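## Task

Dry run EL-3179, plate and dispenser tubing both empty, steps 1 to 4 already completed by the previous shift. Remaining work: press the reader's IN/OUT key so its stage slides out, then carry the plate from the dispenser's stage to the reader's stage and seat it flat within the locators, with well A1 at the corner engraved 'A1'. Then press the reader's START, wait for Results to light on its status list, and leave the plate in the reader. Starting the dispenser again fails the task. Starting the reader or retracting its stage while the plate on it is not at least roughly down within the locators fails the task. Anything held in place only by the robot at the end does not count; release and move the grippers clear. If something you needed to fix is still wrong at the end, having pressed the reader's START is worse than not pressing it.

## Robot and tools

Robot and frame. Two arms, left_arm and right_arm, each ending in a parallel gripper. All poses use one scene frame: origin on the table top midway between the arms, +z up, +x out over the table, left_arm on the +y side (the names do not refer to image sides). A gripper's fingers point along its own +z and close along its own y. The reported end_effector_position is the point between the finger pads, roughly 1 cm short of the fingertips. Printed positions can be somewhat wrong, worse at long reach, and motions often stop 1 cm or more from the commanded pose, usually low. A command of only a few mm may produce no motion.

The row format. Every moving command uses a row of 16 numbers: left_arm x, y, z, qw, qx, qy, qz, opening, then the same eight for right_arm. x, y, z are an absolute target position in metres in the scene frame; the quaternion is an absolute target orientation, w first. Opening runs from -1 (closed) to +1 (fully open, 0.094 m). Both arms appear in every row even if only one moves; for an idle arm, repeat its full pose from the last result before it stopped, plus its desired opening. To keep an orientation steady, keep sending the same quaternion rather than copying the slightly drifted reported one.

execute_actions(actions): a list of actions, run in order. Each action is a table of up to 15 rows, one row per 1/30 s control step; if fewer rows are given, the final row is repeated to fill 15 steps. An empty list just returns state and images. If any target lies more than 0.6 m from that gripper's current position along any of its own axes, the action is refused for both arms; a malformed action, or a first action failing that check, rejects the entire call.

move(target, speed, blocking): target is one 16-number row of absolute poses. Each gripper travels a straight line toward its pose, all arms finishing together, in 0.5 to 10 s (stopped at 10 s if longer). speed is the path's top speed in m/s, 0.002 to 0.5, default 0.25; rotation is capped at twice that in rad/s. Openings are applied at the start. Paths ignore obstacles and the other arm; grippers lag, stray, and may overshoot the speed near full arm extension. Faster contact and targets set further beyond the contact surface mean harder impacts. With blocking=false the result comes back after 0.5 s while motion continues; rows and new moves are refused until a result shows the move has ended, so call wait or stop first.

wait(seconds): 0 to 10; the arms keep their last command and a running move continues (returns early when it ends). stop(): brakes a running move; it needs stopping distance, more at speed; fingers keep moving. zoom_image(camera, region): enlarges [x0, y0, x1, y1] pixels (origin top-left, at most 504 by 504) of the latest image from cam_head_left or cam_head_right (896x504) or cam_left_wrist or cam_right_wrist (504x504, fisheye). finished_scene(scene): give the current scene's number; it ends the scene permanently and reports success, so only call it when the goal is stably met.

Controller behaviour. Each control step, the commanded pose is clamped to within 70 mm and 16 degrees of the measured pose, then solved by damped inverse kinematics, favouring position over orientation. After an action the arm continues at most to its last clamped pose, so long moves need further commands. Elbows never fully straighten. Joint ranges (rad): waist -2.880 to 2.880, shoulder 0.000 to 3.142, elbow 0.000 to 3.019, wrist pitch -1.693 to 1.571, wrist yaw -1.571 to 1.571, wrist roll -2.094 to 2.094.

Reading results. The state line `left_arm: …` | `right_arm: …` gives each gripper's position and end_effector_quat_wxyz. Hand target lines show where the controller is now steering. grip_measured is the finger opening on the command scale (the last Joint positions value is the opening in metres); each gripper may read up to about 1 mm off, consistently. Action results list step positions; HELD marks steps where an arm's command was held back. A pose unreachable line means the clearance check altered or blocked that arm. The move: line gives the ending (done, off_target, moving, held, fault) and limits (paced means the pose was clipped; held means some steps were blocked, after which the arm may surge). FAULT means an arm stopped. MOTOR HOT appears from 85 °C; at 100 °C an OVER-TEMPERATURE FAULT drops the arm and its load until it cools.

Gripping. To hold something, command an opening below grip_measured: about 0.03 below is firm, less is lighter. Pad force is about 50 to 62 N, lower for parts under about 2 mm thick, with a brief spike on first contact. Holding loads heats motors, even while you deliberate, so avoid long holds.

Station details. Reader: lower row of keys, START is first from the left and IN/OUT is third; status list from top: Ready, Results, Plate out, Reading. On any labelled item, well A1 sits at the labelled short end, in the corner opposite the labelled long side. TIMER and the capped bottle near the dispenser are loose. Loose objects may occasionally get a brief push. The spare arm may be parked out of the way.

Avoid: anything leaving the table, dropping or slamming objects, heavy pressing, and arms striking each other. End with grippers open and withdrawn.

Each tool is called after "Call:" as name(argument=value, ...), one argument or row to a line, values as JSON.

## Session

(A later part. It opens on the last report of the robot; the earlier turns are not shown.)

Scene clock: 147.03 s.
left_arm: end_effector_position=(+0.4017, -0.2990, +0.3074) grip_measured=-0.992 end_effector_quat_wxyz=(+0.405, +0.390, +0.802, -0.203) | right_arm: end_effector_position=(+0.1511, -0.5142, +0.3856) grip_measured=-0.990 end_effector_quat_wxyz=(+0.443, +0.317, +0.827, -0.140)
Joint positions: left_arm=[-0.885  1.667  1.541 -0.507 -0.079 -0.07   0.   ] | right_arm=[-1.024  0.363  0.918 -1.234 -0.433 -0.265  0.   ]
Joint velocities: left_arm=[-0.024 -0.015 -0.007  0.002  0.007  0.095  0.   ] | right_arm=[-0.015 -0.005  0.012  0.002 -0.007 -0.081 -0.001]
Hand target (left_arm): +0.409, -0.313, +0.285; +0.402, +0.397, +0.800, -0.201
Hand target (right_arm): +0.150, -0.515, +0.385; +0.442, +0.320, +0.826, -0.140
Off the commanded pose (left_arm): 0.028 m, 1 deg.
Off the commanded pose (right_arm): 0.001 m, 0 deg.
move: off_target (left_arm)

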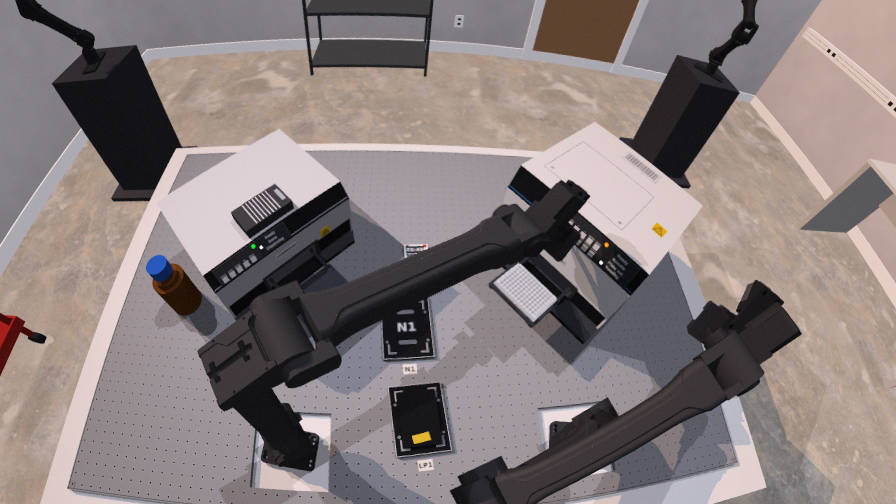

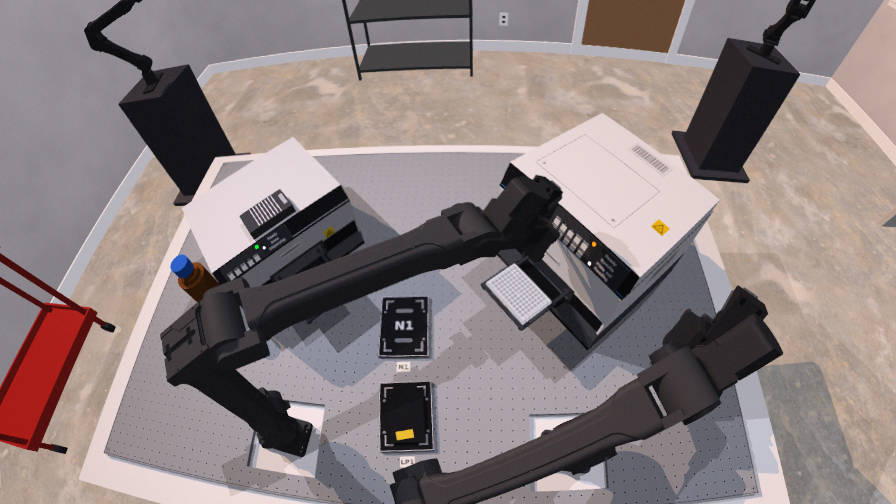

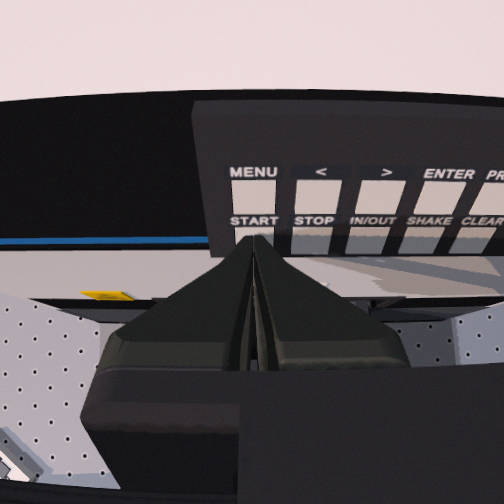

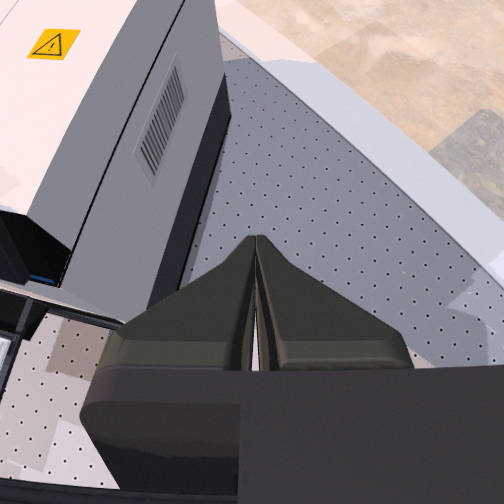

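Call:
move(
  target=[0.25,-0.05,0.36,0.402,0.397,0.800,-0.201,-1,0.15,-0.515,0.385,0.442,0.32,0.826,-0.14,-1],
)

Call:
wait(
  seconds=10,
)

Call:
zoom_image(
  camera="cam_head_right",
  region=[490, 200, 660, 340],
)

Scene clock: 150.77 s.
left_arm: end_effector_position=(+0.2484, -0.0507, +0.3787) grip_measured=-0.992 end_effector_quat_wxyz=(+0.417, +0.391, +0.792, -0.214) | right_arm: end_effector_position=(+0.1511, -0.5142, +0.3856) grip_measured=-0.990 end_effector_quat_wxyz=(+0.443, +0.317, +0.827, -0.140)
Joint positions: left_arm=[-0.876  0.869  1.008 -0.734 -0.061 -0.058  0.   ] | right_arm=[-1.024  0.363  0.918 -1.234 -0.433 -0.265  0.   ]
Joint velocities: left_arm=[-0.024 -0.024 -0.002 -0.012  0.051 -0.037 -0.001] | right_arm=[ 0.005  0.015 -0.002 -0.002  0.037 -0.007  0.   ]
Hand target (left_arm): +0.251, -0.048, +0.361; +0.402, +0.397, +0.800, -0.201
Hand target (right_arm): +0.150, -0.515, +0.385; +0.442, +0.320, +0.826, -0.140
Off the commanded pose (left_arm): 0.019 m, 3 deg.
Off the commanded pose (right_arm): 0.001 m, 0 deg.
move: off_target (left_arm)

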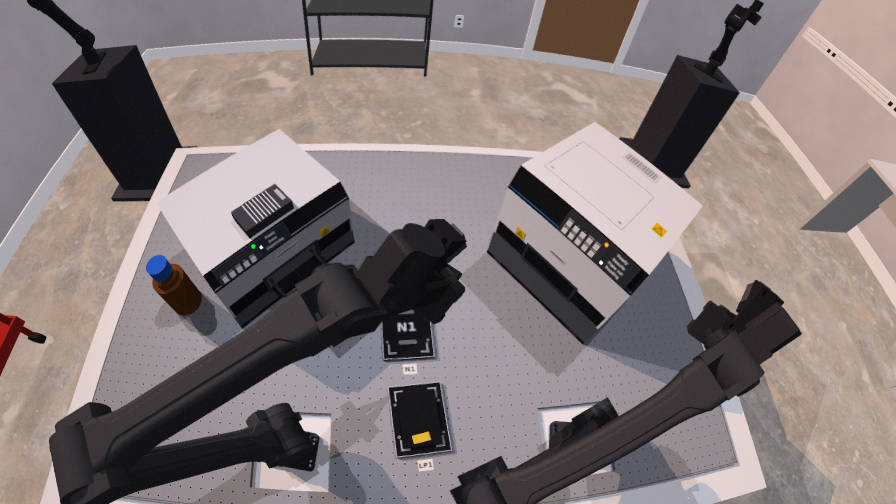

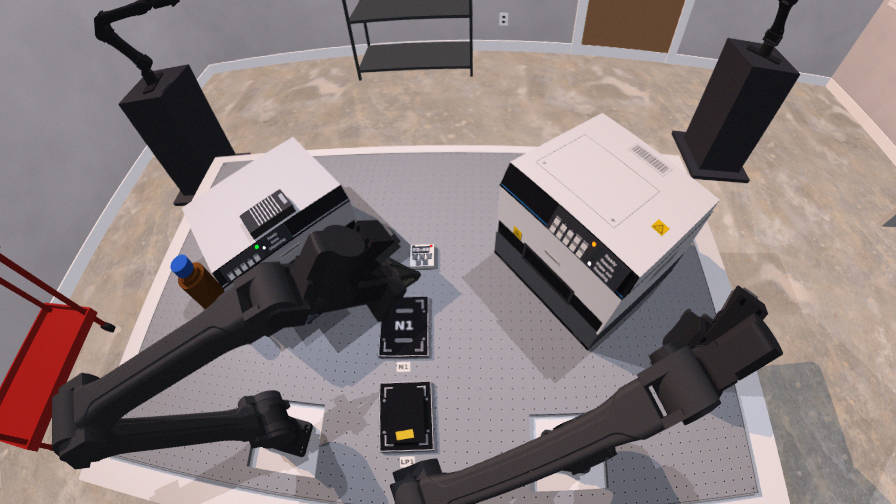

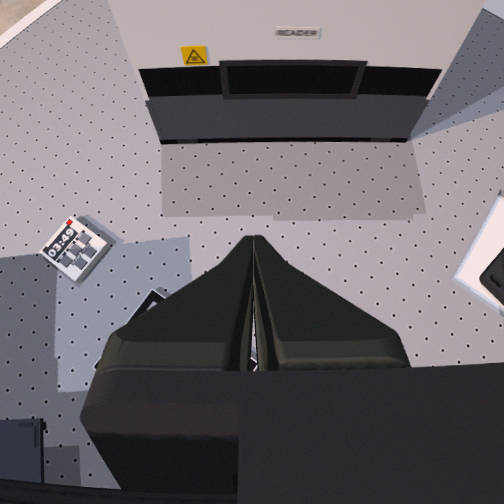

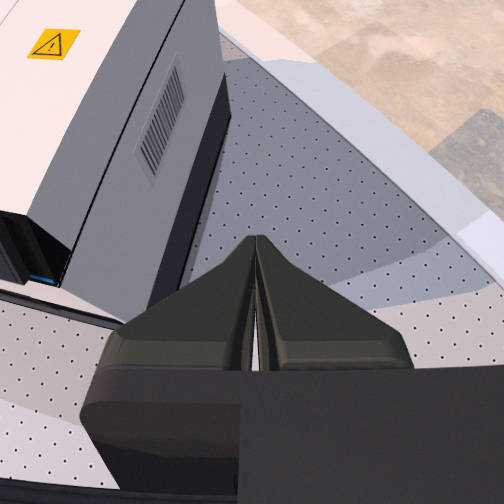

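Scene clock: 160.77 s.
left_arm: end_effector_position=(+0.2484, -0.0507, +0.3787) grip_measured=-0.992 end_effector_quat_wxyz=(+0.417, +0.391, +0.792, -0.214) | right_arm: end_effector_position=(+0.1511, -0.5142, +0.3856) grip_measured=-0.990 end_effector_quat_wxyz=(+0.443, +0.317, +0.827, -0.140)
Joint positions: left_arm=[-0.876  0.869  1.008 -0.734 -0.061 -0.058  0.   ] | right_arm=[-1.024  0.363  0.918 -1.234 -0.433 -0.265  0.   ]
Joint velocities: left_arm=[-0.034 -0.005 -0.002 -0.017 -0.022  0.007 -0.002] | right_arm=[-0.005 -0.015 -0.012 -0.002  0.007 -0.037 -0.001]
Hand target (left_arm): +0.251, -0.048, +0.361; +0.402, +0.397, +0.800, -0.201
Hand target (right_arm): +0.150, -0.515, +0.385; +0.442, +0.320, +0.826, -0.140
Off the commanded pose (left_arm): 0.019 m, 3 deg.
Off the commanded pose (right_arm): 0.001 m, 0 deg.
wait: 10.00 s; at rest by 0.17 s

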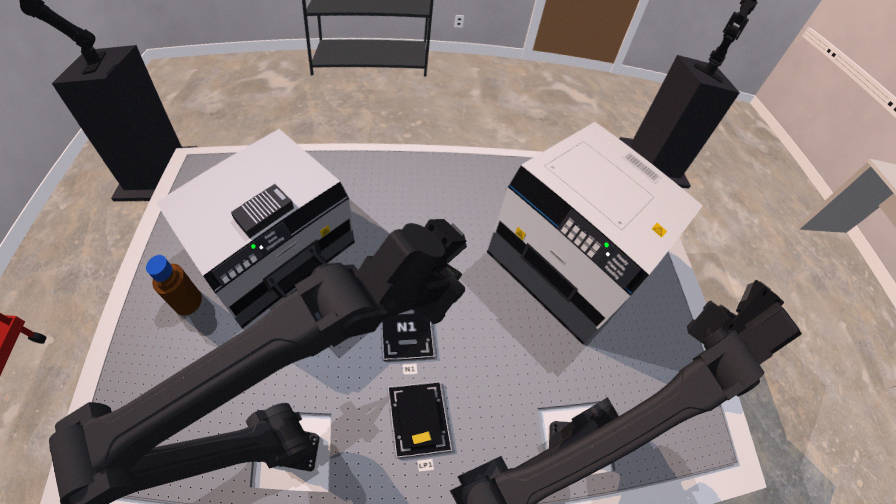

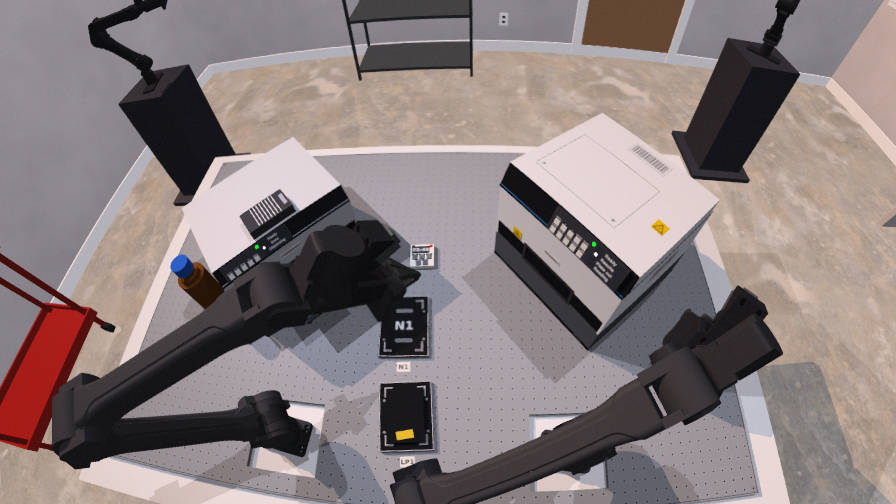

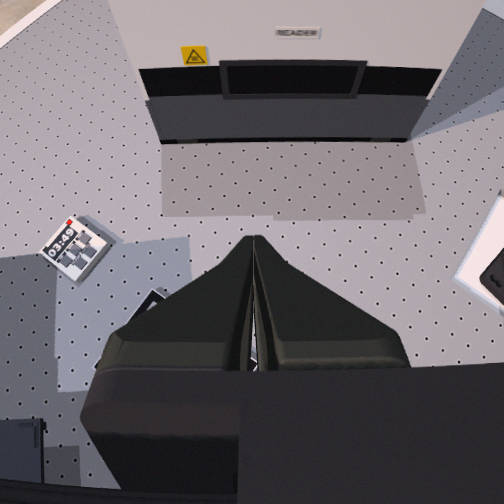

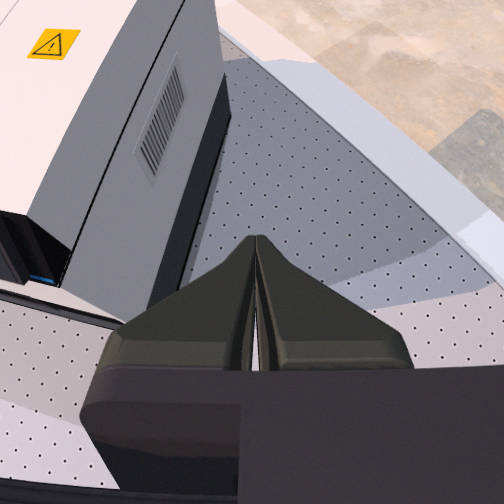

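Region (490, 200, 660, 340) of cam_head_right's 896x504 image, scaled by 2.965, with more detail than that image has; it fills the top 415 rows of this view, and the rest is white.

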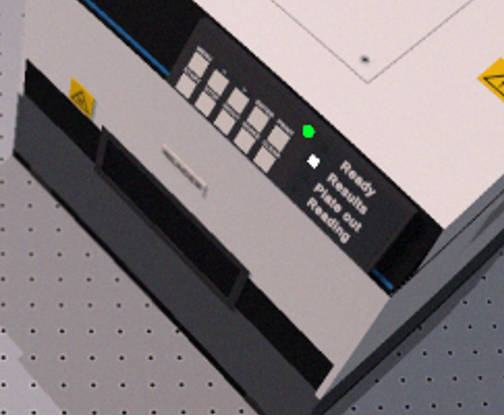

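Results is lit.

Call:
finished_scene(
  scene=1,
)

The scene is finished: the task was done.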